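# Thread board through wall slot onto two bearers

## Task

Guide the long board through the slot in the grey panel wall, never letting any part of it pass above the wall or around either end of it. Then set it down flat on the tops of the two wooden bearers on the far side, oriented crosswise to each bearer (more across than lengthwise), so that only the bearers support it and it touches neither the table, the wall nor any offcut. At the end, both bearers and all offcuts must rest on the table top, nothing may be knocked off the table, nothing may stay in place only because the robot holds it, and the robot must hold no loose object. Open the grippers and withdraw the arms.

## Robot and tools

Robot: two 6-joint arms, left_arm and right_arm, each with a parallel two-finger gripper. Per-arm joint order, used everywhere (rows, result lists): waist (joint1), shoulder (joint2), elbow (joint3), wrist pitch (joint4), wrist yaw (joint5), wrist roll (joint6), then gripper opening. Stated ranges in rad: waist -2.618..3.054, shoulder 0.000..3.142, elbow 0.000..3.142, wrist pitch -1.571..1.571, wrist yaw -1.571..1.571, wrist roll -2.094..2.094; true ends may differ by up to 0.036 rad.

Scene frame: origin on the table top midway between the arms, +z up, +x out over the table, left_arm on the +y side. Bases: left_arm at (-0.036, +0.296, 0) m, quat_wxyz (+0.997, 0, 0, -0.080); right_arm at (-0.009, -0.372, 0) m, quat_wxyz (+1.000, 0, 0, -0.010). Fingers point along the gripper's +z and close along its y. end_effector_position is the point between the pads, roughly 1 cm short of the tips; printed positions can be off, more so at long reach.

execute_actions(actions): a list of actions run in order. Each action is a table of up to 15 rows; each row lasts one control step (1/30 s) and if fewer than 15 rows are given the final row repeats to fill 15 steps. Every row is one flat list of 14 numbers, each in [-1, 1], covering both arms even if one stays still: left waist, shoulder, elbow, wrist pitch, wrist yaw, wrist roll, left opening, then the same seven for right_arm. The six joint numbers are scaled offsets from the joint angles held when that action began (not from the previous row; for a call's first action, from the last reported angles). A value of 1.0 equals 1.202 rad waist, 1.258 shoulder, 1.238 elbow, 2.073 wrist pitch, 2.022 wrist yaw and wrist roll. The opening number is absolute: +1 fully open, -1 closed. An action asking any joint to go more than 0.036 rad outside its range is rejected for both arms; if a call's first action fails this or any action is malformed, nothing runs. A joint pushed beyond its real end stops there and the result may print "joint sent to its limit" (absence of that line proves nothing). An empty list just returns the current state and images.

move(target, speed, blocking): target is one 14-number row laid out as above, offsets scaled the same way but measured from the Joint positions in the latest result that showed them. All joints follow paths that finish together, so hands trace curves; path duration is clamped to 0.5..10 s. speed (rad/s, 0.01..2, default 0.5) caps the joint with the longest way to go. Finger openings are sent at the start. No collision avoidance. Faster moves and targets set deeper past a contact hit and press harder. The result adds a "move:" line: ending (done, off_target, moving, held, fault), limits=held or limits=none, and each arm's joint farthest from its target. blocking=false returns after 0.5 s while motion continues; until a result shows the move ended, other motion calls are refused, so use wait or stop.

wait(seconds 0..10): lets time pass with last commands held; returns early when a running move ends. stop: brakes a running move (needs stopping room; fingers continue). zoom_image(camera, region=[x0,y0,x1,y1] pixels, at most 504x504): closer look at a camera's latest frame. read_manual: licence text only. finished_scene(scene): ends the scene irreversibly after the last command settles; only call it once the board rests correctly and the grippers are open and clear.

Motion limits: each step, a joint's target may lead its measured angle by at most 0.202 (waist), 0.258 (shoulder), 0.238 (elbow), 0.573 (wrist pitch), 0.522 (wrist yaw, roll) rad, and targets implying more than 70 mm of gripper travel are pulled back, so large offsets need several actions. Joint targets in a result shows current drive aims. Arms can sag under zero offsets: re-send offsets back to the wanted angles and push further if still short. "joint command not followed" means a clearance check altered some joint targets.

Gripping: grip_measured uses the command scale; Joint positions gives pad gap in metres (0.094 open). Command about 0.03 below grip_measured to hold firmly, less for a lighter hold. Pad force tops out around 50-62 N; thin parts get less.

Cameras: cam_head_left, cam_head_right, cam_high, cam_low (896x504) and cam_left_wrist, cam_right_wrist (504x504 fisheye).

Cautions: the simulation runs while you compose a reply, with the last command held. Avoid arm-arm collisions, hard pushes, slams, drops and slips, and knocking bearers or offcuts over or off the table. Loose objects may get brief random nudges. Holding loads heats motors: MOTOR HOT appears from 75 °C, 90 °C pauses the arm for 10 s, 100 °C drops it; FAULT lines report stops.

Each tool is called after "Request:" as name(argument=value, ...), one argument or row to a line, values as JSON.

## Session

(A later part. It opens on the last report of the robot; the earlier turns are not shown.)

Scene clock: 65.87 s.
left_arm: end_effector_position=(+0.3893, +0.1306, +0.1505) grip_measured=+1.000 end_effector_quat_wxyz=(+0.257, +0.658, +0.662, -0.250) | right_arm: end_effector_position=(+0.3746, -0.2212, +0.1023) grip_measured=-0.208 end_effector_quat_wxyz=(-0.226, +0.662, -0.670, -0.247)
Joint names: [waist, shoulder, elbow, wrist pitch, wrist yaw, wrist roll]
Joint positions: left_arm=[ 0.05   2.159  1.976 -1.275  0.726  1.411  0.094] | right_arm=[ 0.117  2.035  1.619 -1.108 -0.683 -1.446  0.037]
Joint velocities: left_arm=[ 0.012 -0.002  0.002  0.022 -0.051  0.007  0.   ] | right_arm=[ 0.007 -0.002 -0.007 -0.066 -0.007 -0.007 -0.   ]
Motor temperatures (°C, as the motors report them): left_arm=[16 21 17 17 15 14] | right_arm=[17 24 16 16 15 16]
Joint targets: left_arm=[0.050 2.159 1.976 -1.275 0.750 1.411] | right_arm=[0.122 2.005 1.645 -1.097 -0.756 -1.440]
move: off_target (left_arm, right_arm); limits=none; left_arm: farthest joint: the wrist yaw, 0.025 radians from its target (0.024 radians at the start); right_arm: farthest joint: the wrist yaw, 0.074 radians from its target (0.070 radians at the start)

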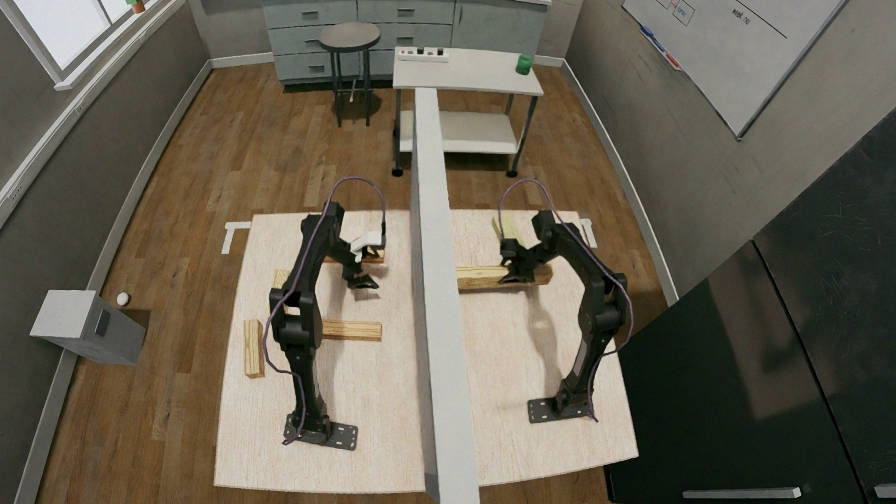

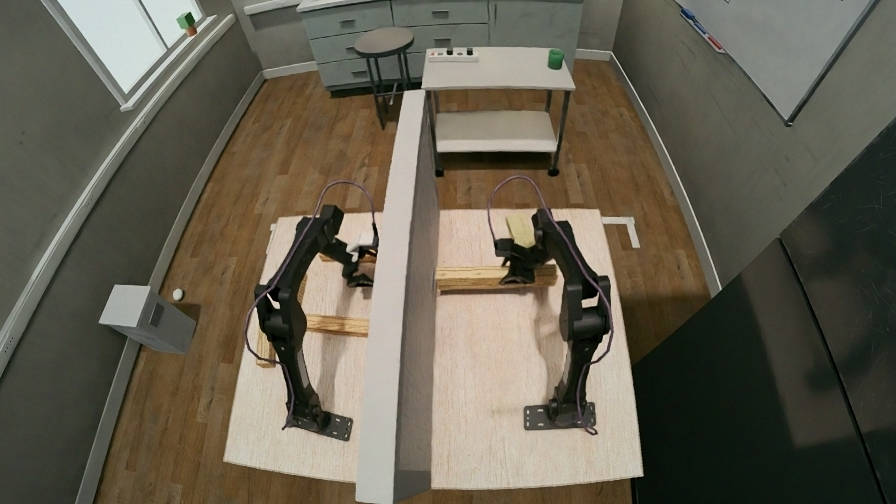

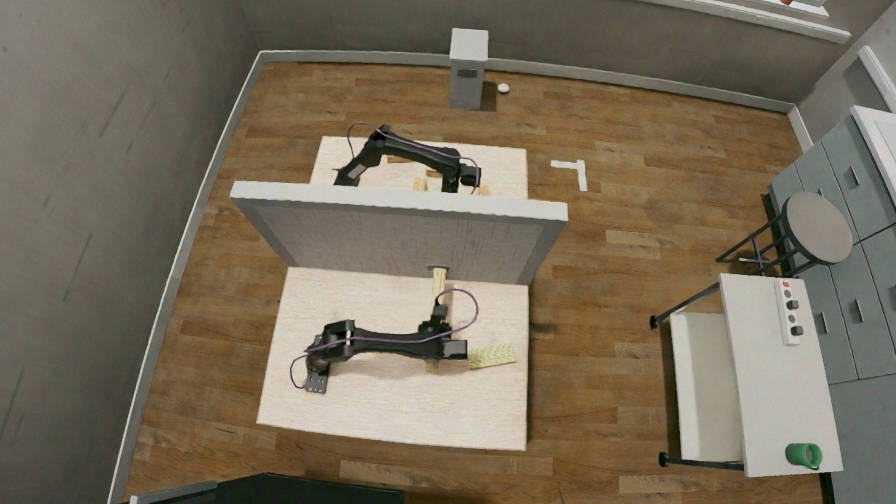

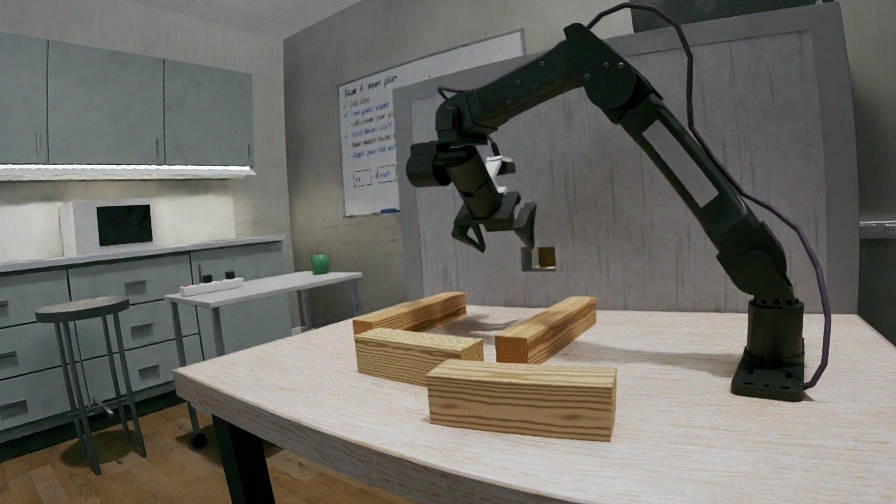

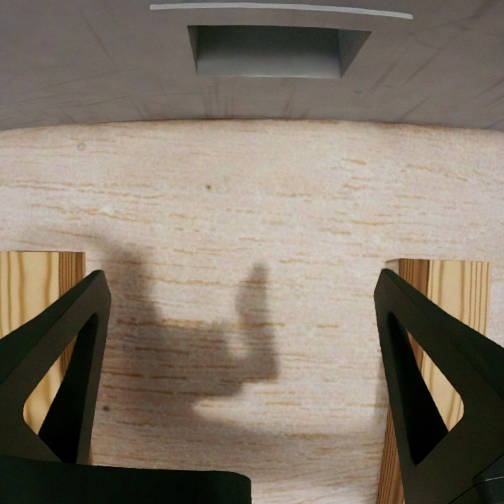

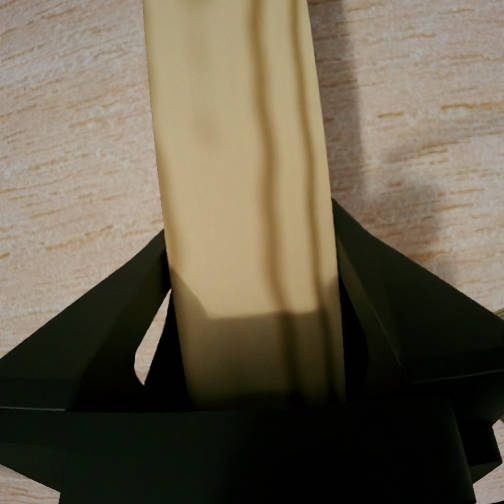

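Request:
move(
  target=[0, 0, 0, 0, 0.012, 0, 1, 0.007, -0.0437, 0.013, 0.005, -0.0361, 0.003, -0.25],
  speed=0.15,
)

Scene clock: 67.33 s.
left_arm: end_effector_position=(+0.3893, +0.1307, +0.1505) grip_measured=+1.000 end_effector_quat_wxyz=(+0.256, +0.658, +0.662, -0.250) | right_arm: end_effector_position=(+0.3750, -0.2212, +0.1090) grip_measured=-0.208 end_effector_quat_wxyz=(-0.233, +0.664, -0.668, -0.242)
Joint names: [waist, shoulder, elbow, wrist pitch, wrist yaw, wrist roll]
Joint positions: left_arm=[ 0.05   2.159  1.976 -1.275  0.725  1.411  0.094] | right_arm=[ 0.117  2.017  1.619 -1.107 -0.682 -1.445  0.037]
Joint velocities: left_arm=[-0.017 -0.007 -0.012 -0.066 -0.007  0.037  0.   ] | right_arm=[ 0.002 -0.007 -0.012 -0.051 -0.066 -0.037  0.   ]
Motor temperatures (°C, as the motors report them): left_arm=[16 21 17 17 15 14] | right_arm=[17 24 16 16 15 16]
Joint targets: left_arm=[0.050 2.159 1.976 -1.275 0.750 1.411] | right_arm=[0.125 1.980 1.635 -1.097 -0.756 -1.440]
move: off_target (left_arm, right_arm); limits=none; left_arm: farthest joint: the wrist yaw, 0.025 radians from its target (0.025 radians at the start); right_arm: farthest joint: the wrist yaw, 0.074 radians from its target (0.073 radians at the start)

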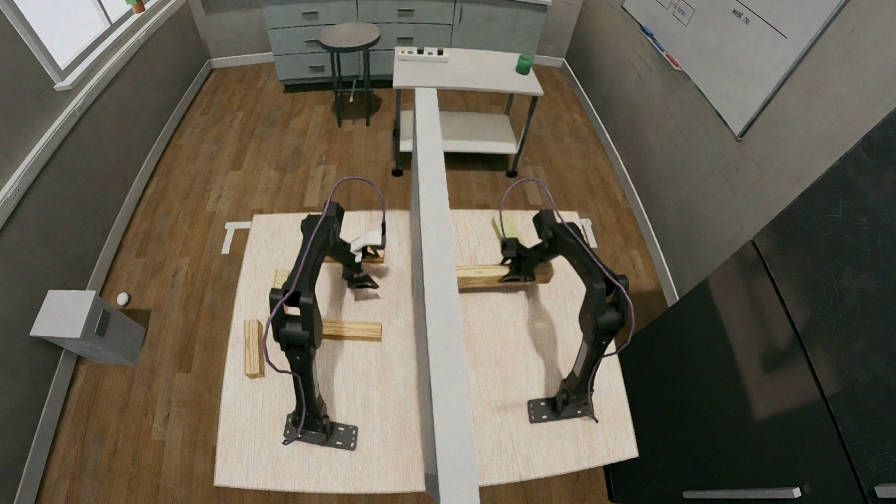

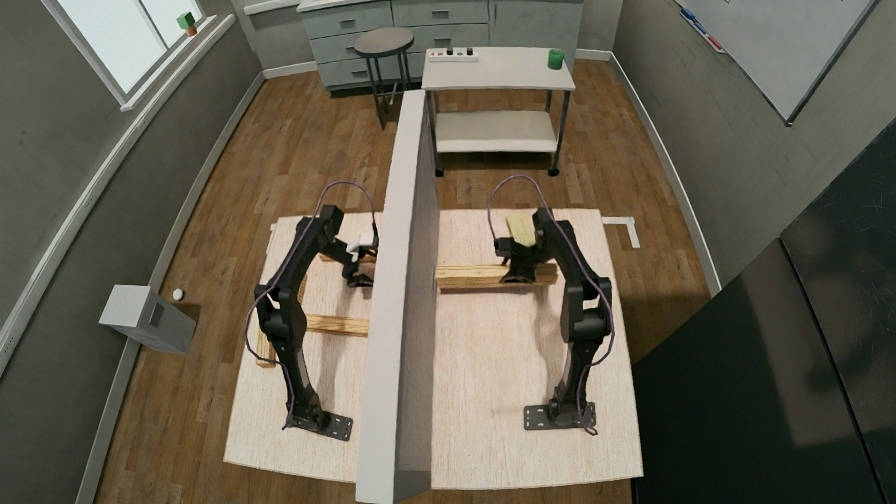

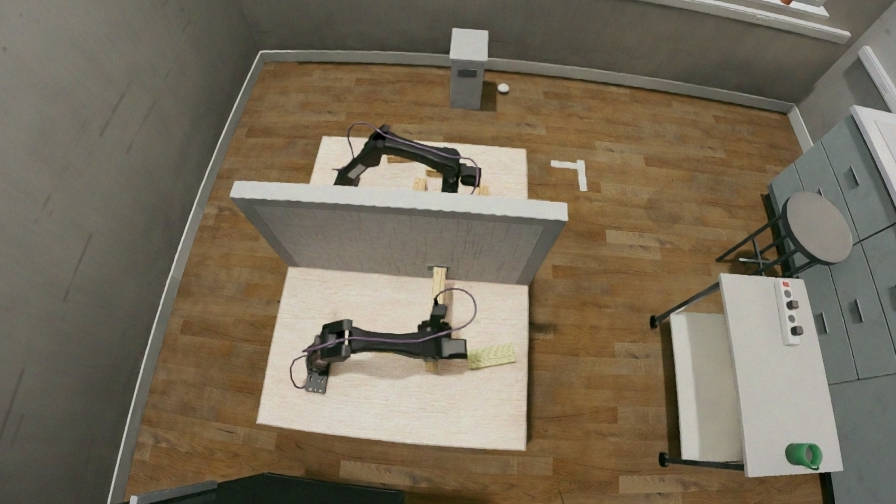

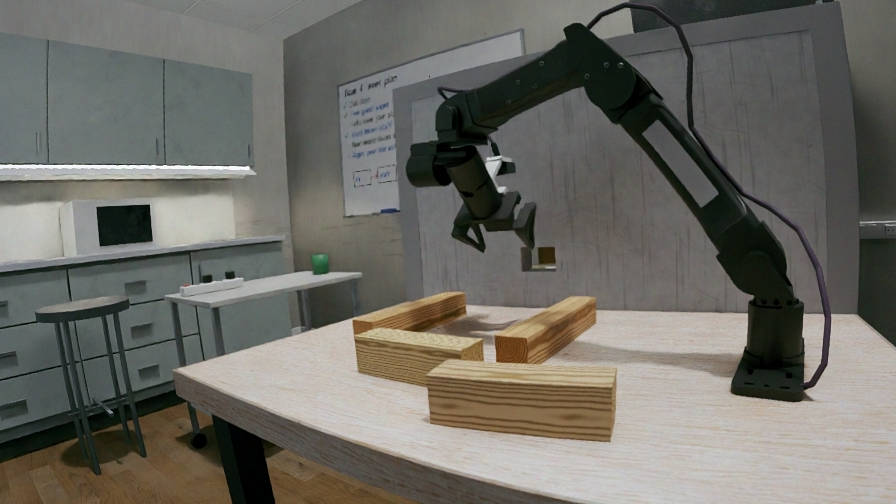

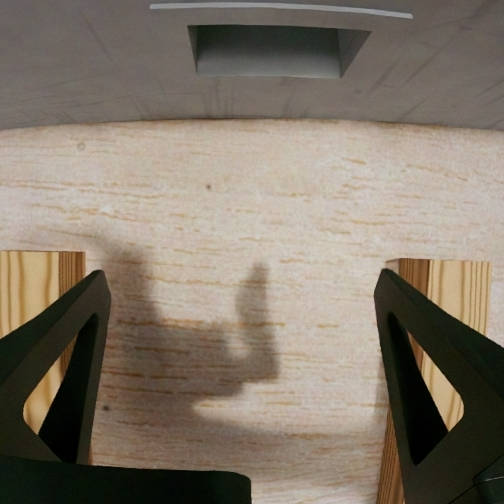

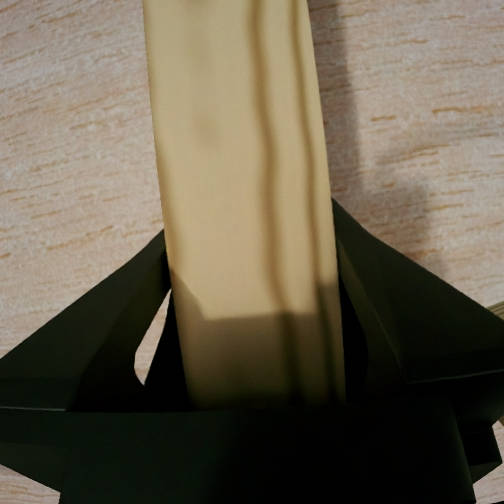

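Request:
zoom_image(
  camera="cam_low",
  region=[490, 225, 590, 290],
)

Request:
zoom_image(
  camera="cam_high",
  region=[390, 245, 490, 315],
)

Region (490, 225, 590, 290) of cam_low's 896x504 image, scaled by 5.040, with more detail than that image has; it fills the top 328 rows of this view, and the rest is white.

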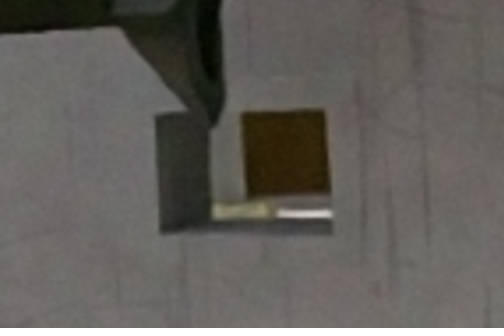

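Region (390, 245, 490, 315) of cam_high's 896x504 image, scaled by 5.040, with more detail than that image has; it fills the top 353 rows of this view, and the rest is white.

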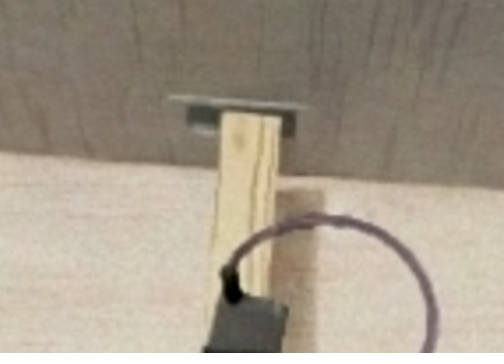

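Request:
move(
  target=[0, 0, 0, 0, 0.012, 0, 1, 0.0699, -0.0254, 0.0162, 0.0328, -0.0317, 0.049, -0.25],
  speed=0.1,
)

Scene clock: 69.27 s.
left_arm: end_effector_position=(+0.3893, +0.1308, +0.1503) grip_measured=+1.000 end_effector_quat_wxyz=(+0.256, +0.658, +0.662, -0.249) | right_arm: end_effector_position=(+0.3736, -0.2107, +0.1045) grip_measured=-0.208 end_effector_quat_wxyz=(-0.216, +0.664, -0.677, -0.231)
Joint names: [waist, shoulder, elbow, wrist pitch, wrist yaw, wrist roll]
Joint positions: left_arm=[ 0.05   2.159  1.976 -1.275  0.724  1.411  0.094] | right_arm=[ 0.159  2.017  1.619 -1.088 -0.638 -1.386  0.037]
Joint velocities: left_arm=[ 0.012  0.017 -0.017 -0.066 -0.022 -0.022  0.   ] | right_arm=[-0.007  0.012 -0.002 -0.022  0.022 -0.037 -0.001]
Motor temperatures (°C, as the motors report them): left_arm=[16 21 17 17 15 14] | right_arm=[17 24 16 16 15 16]
Joint targets: left_arm=[0.050 2.159 1.976 -1.275 0.749 1.411] | right_arm=[0.201 1.985 1.639 -1.039 -0.746 -1.346]
move: off_target (left_arm, right_arm); limits=none; left_arm: farthest joint: the wrist yaw, 0.025 radians from its target (0.024 radians at the start); right_arm: farthest joint: the wrist yaw, 0.108 radians from its target (0.064 radians at the start)

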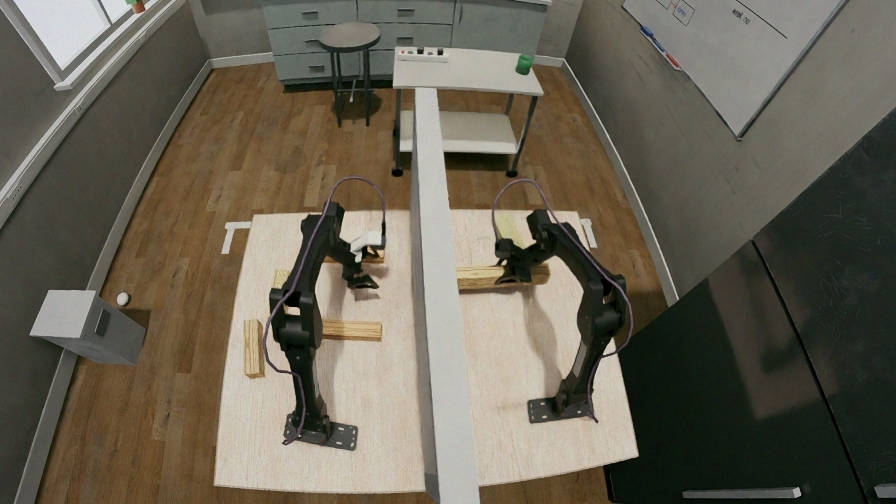

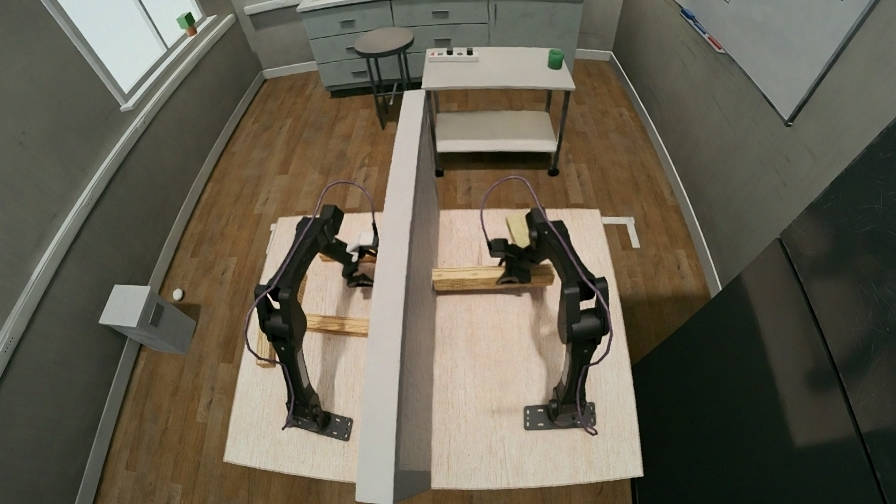

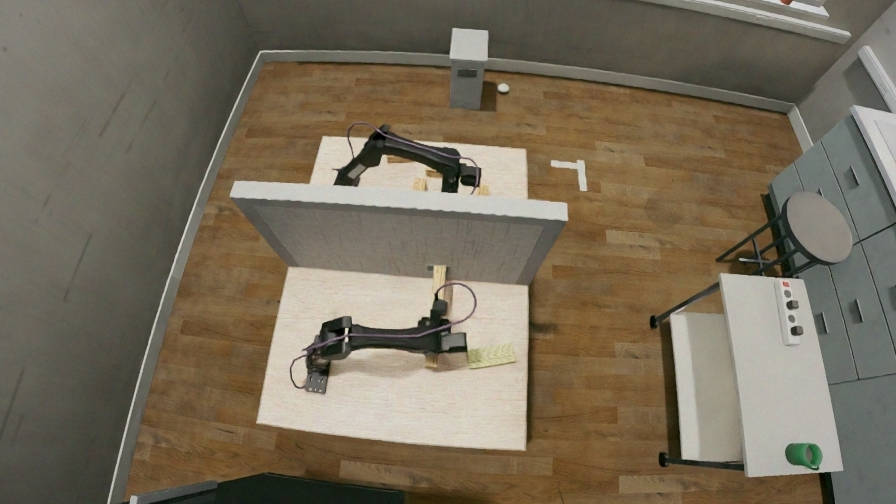

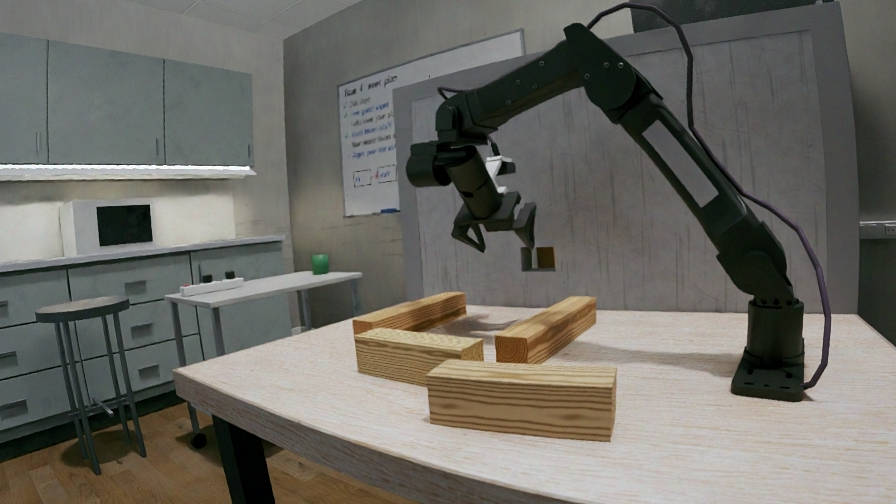

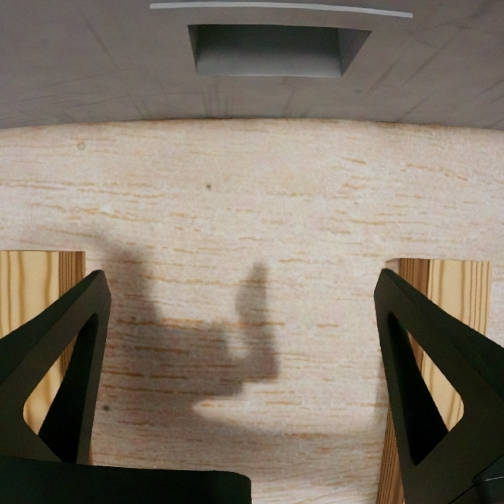

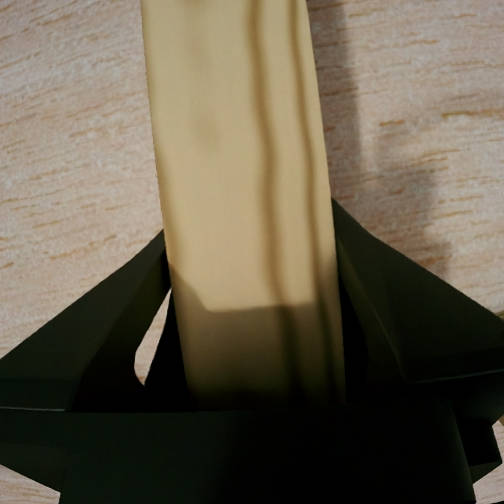

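Request:
zoom_image(
  camera="cam_low",
  region=[490, 225, 590, 290],
)

Request:
zoom_image(
  camera="cam_high",
  region=[390, 245, 490, 315],
)

Region (490, 225, 590, 290) of cam_low's 896x504 image, scaled by 5.040, with more detail than that image has; it fills the top 328 rows of this view, and the rest is white.

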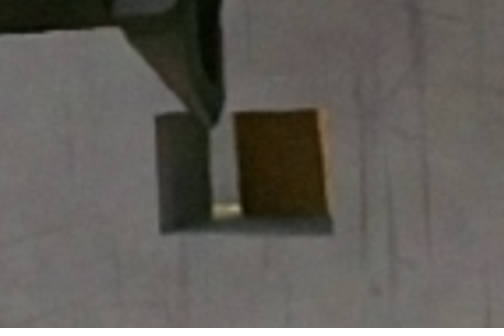

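Region (390, 245, 490, 315) of cam_high's 896x504 image, scaled by 5.040, with more detail than that image has; it fills the top 353 rows of this view, and the rest is white.

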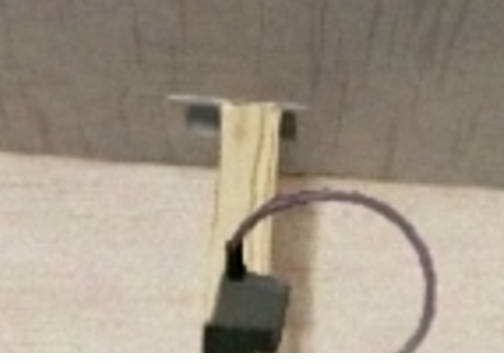

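Request:
move(
  target=[0, 0, 0, 0, 0.012, 0, 1, -0.0283, -0.0199, 0.0129, -0.0043, -0.0584, -0.0267, -0.25],
  speed=0.15,
)

Scene clock: 71.20 s.
left_arm: end_effector_position=(+0.3893, +0.1309, +0.1503) grip_measured=+1.000 end_effector_quat_wxyz=(+0.256, +0.659, +0.662, -0.249) | right_arm: end_effector_position=(+0.3759, -0.2144, +0.1090) grip_measured=-0.208 end_effector_quat_wxyz=(-0.235, +0.667, -0.665, -0.240)
Joint names: [waist, shoulder, elbow, wrist pitch, wrist yaw, wrist roll]
Joint positions: left_arm=[ 0.05   2.159  1.976 -1.275  0.724  1.411  0.094] | right_arm=[ 0.133  2.018  1.619 -1.09  -0.682 -1.434  0.037]
Joint velocities: left_arm=[-0.007 -0.007  0.007 -0.022  0.007  0.051  0.   ] | right_arm=[-0.012 -0.007 -0.002 -0.051 -0.022  0.007 -0.   ]
Motor temperatures (°C, as the motors report them): left_arm=[16 21 17 17 15 14] | right_arm=[17 24 16 16 15 16]
Joint targets: left_arm=[0.050 2.159 1.976 -1.275 0.749 1.411] | right_arm=[0.124 1.992 1.635 -1.097 -0.756 -1.440]
move: off_target (left_arm, right_arm); limits=none; left_arm: farthest joint: the wrist yaw, 0.025 radians from its target (0.024 radians at the start); right_arm: farthest joint: the wrist yaw, 0.074 radians from its target (0.118 radians at the start)

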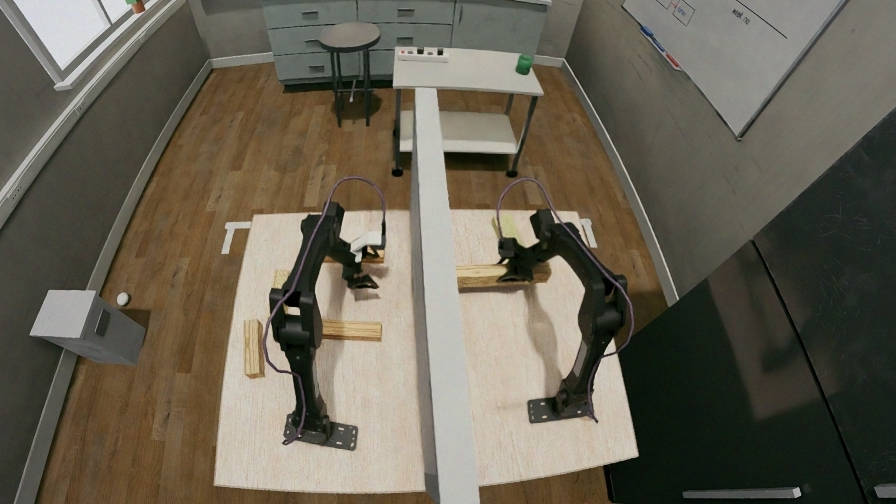

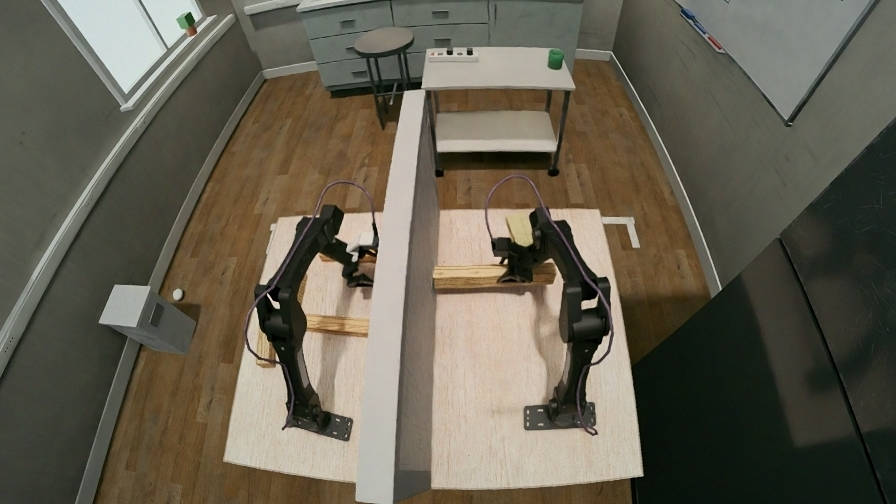

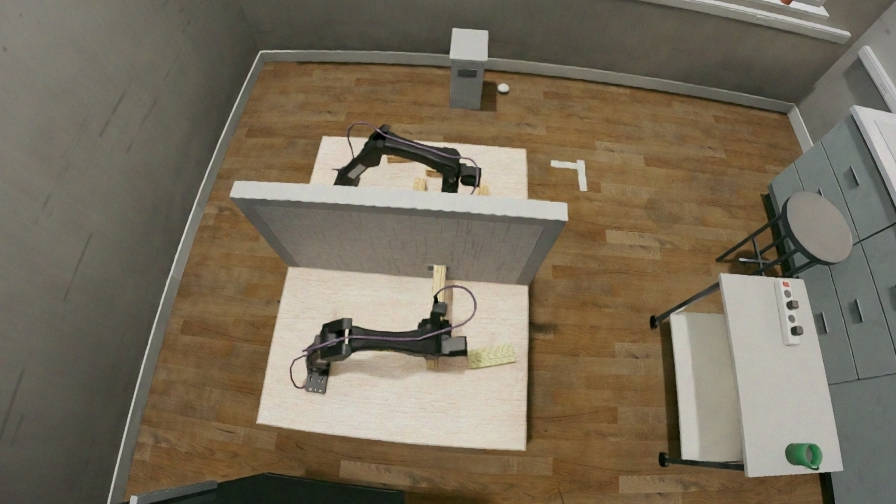

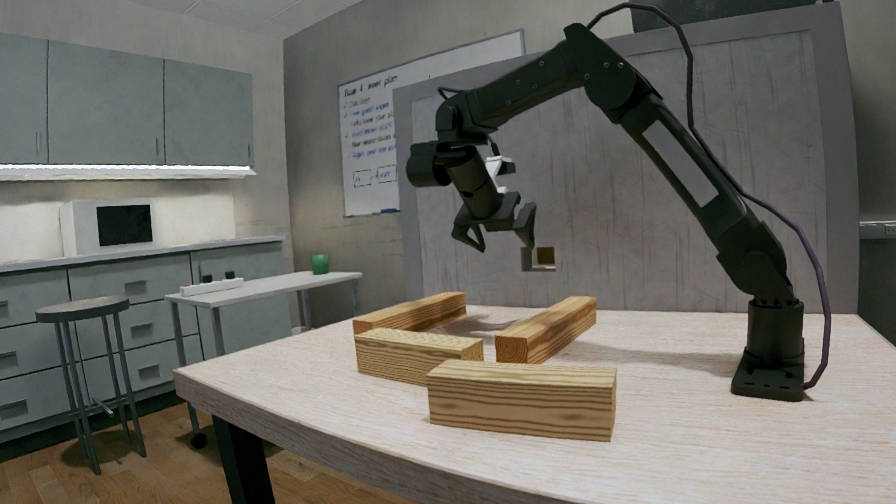

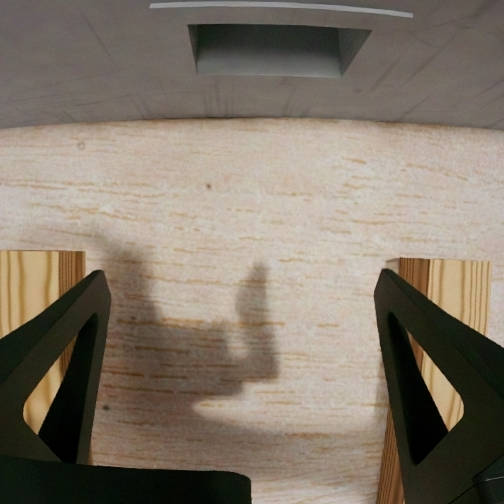

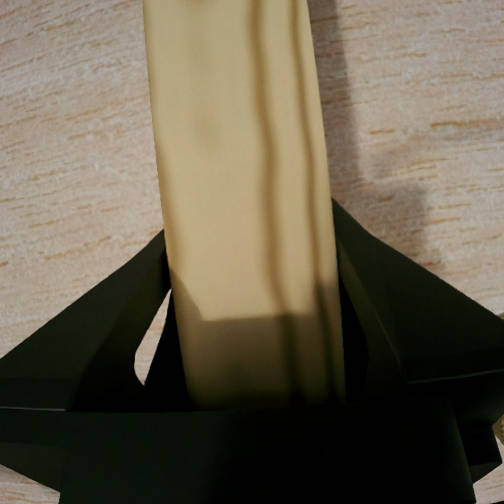

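Request:
move(
  target=[0, 0, 0, 0, 0.012, 0, 1, -0.0075, 0.008, 0.0129, -0.0034, -0.0366, -0.003, -0.25],
  speed=0.15,
)

Scene clock: 72.40 s.
left_arm: end_effector_position=(+0.3893, +0.1310, +0.1502) grip_measured=+1.000 end_effector_quat_wxyz=(+0.256, +0.659, +0.662, -0.249) | right_arm: end_effector_position=(+0.3758, -0.2145, +0.1036) grip_measured=-0.208 end_effector_quat_wxyz=(-0.230, +0.666, -0.666, -0.244)
Joint names: [waist, shoulder, elbow, wrist pitch, wrist yaw, wrist roll]
Joint positions: left_arm=[ 0.05   2.159  1.976 -1.275  0.723  1.411  0.094] | right_arm=[ 0.133  2.032  1.619 -1.09  -0.682 -1.434  0.037]
Joint velocities: left_arm=[-0.007  0.017 -0.007  0.007 -0.037 -0.007  0.   ] | right_arm=[-0.002  0.002 -0.012 -0.022  0.007  0.022  0.   ]
Motor temperatures (°C, as the motors report them): left_arm=[16 21 17 17 15 14] | right_arm=[17 24 16 16 15 16]
Joint targets: left_arm=[0.050 2.159 1.976 -1.275 0.748 1.411] | right_arm=[0.124 2.028 1.635 -1.097 -0.756 -1.440]
move: off_target (left_arm, right_arm); limits=none; left_arm: farthest joint: the wrist yaw, 0.025 radians from its target (0.025 radians at the start); right_arm: farthest joint: the wrist yaw, 0.074 radians from its target (0.073 radians at the start)

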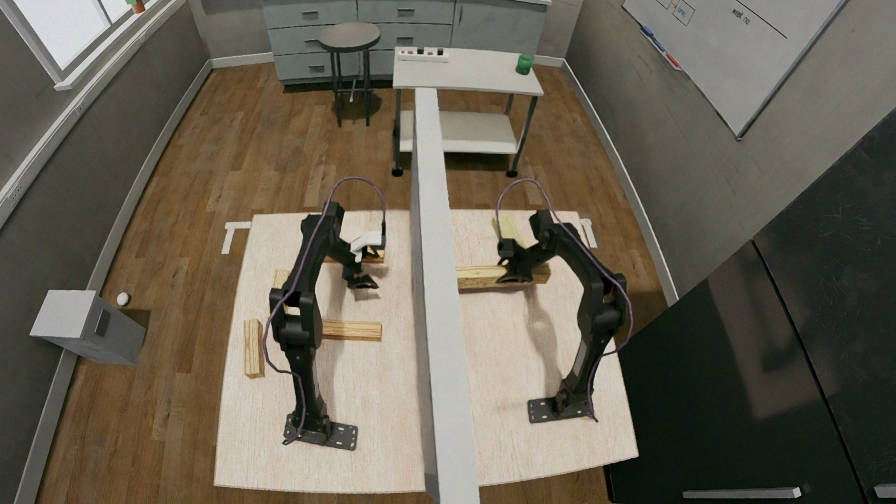

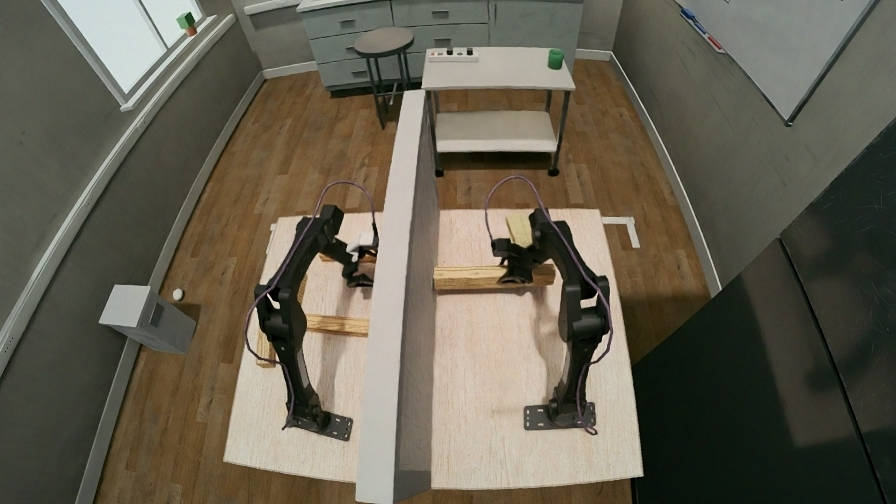

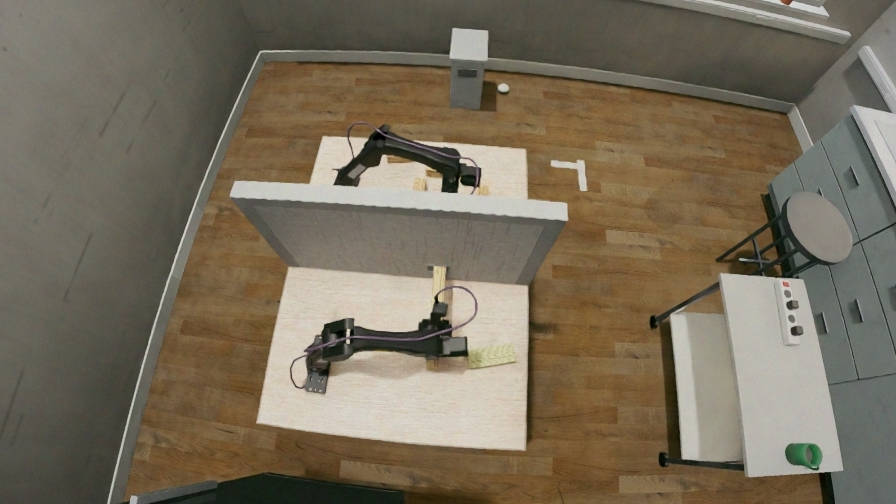

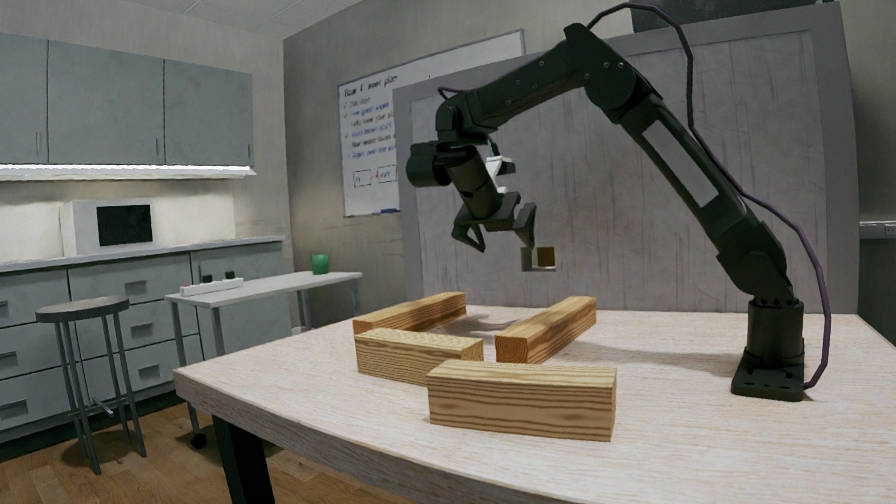

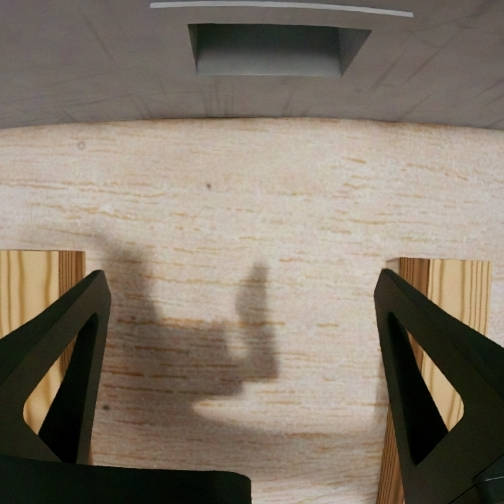

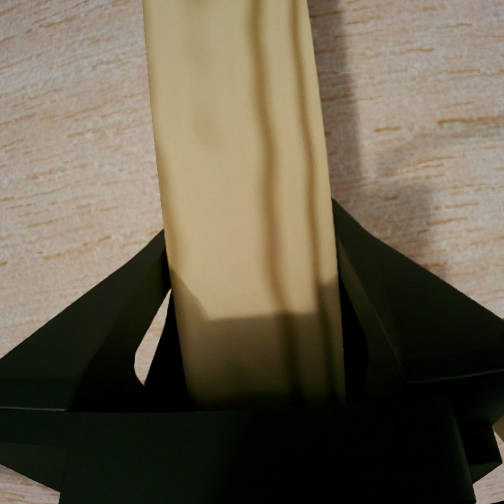

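Request:
zoom_image(
  camera="cam_low",
  region=[490, 225, 590, 290],
)

Request:
zoom_image(
  camera="cam_high",
  region=[390, 245, 490, 315],
)

Region (490, 225, 590, 290) of cam_low's 896x504 image, scaled by 5.040, with more detail than that image has; it fills the top 328 rows of this view, and the rest is white.

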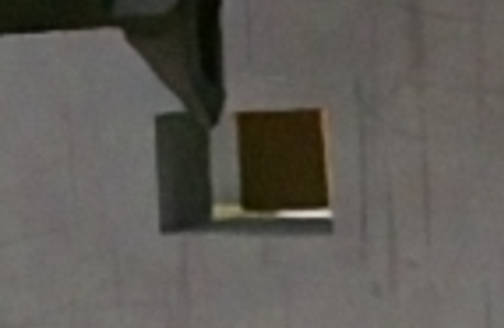

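Region (390, 245, 490, 315) of cam_high's 896x504 image, scaled by 5.040, with more detail than that image has; it fills the top 353 rows of this view, and the rest is white.

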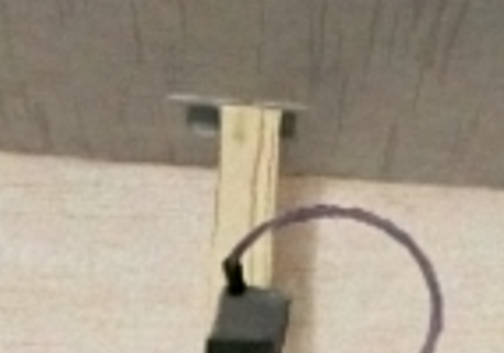

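Request:
move(
  target=[0, 0, 0, 0, 0.012, 0, 1, 0.0545, 0.0, 0.0161, 0.02, -0.0323, 0.0355, -0.25],
  speed=0.06,
)

Scene clock: 74.60 s.
left_arm: end_effector_position=(+0.3894, +0.1311, +0.1501) grip_measured=+1.000 end_effector_quat_wxyz=(+0.256, +0.659, +0.663, -0.249) | right_arm: end_effector_position=(+0.3727, -0.2109, +0.0990) grip_measured=-0.208 end_effector_quat_wxyz=(-0.210, +0.664, -0.678, -0.236)
Joint names: [waist, shoulder, elbow, wrist pitch, wrist yaw, wrist roll]
Joint positions: left_arm=[ 0.05   2.159  1.976 -1.275  0.722  1.411  0.094] | right_arm=[ 0.158  2.032  1.619 -1.091 -0.64  -1.392  0.037]
Joint velocities: left_arm=[-0.007 -0.002  0.007 -0.007  0.066 -0.081  0.   ] | right_arm=[-0.017  0.002 -0.007  0.022 -0.007 -0.022 -0.001]
Motor temperatures (°C, as the motors report them): left_arm=[16 21 17 17 15 14] | right_arm=[17 24 16 16 15 16]
Joint targets: left_arm=[0.050 2.159 1.976 -1.275 0.747 1.411] | right_arm=[0.199 2.032 1.639 -1.049 -0.747 -1.362]
move: off_target (left_arm, right_arm); limits=none; left_arm: farthest joint: the wrist yaw, 0.025 radians from its target (0.024 radians at the start); right_arm: farthest joint: the wrist yaw, 0.107 radians from its target (0.065 radians at the start)

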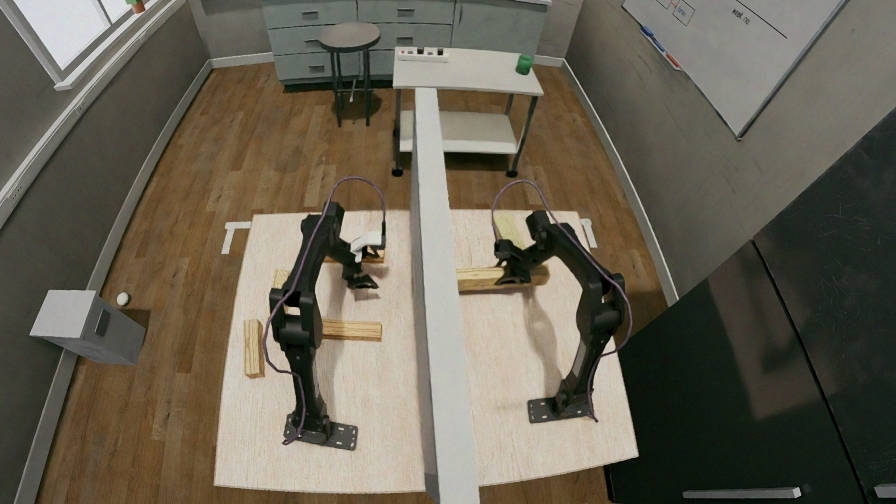

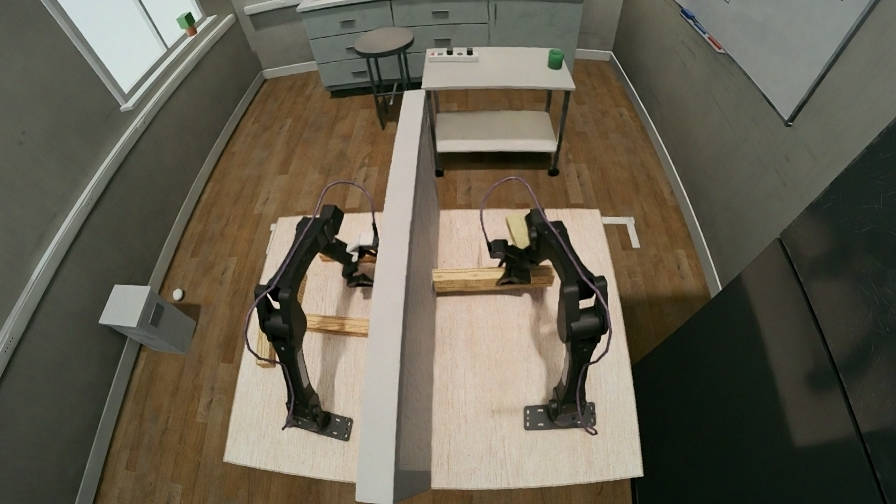

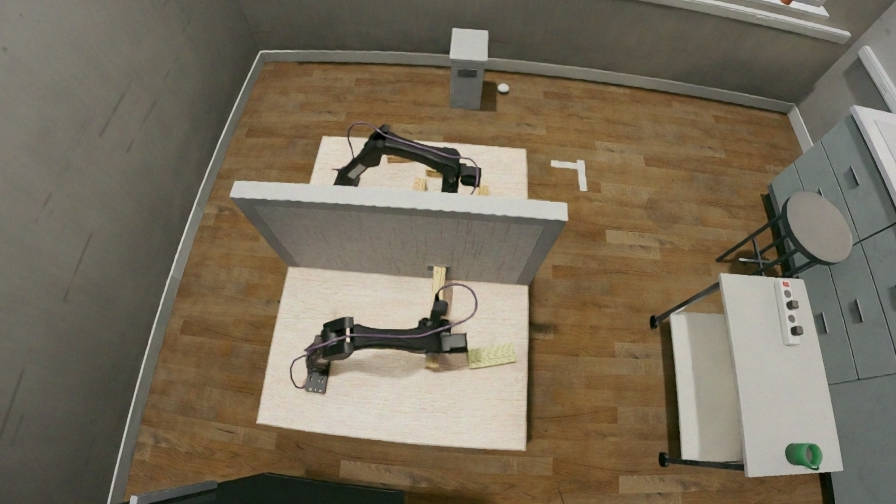

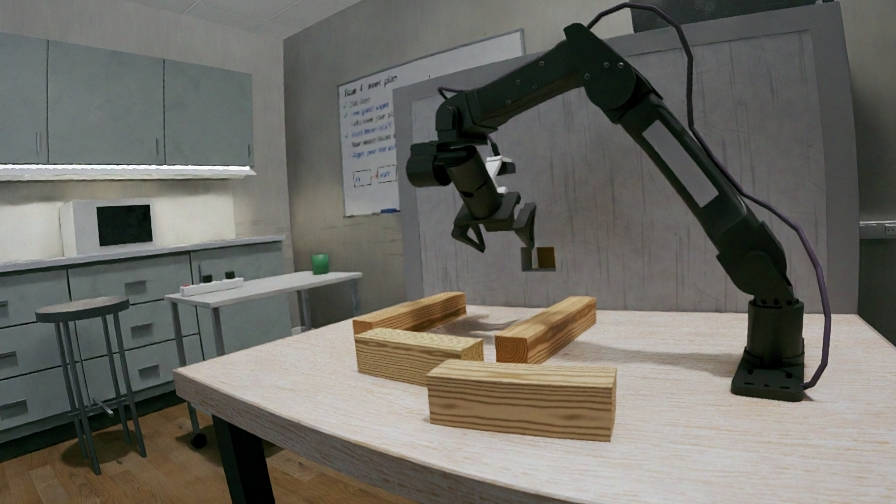

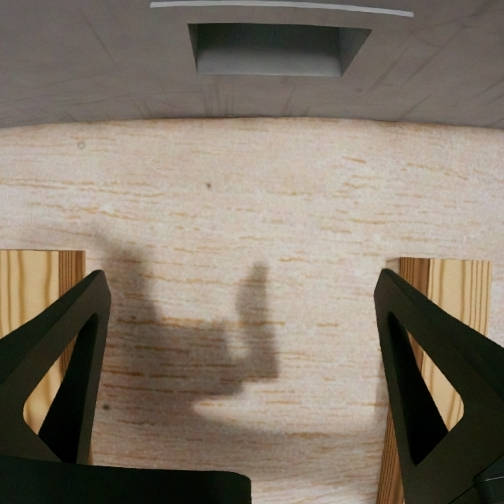

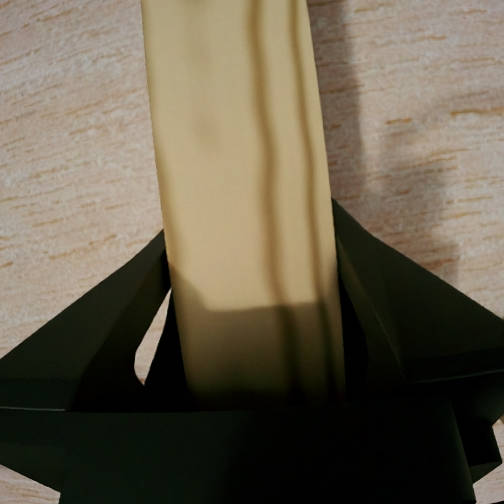

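Request:
zoom_image(
  camera="cam_low",
  region=[490, 225, 590, 290],
)

Request:
zoom_image(
  camera="cam_high",
  region=[400, 255, 480, 300],
)

Region (490, 225, 590, 290) of cam_low's 896x504 image, scaled by 5.040, with more detail than that image has; it fills the top 328 rows of this view, and the rest is white.

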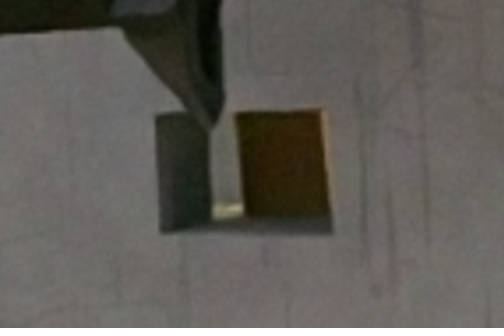

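Region (400, 255, 480, 300) of cam_high's 896x504 image, scaled by 6.300, with more detail than that image has; it fills the top 284 rows of this view, and the rest is white.

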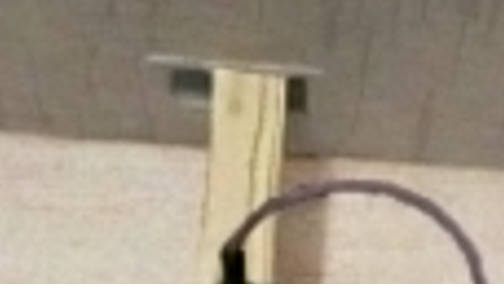

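Request:
zoom_image(
  camera="cam_head_right",
  region=[400, 240, 520, 320],
)

Region (400, 240, 520, 320) of cam_head_right's 896x504 image, scaled by 4.200, with more detail than that image has.

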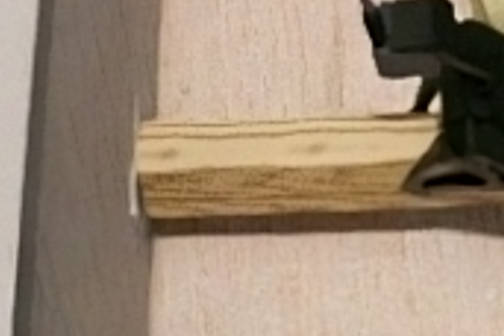

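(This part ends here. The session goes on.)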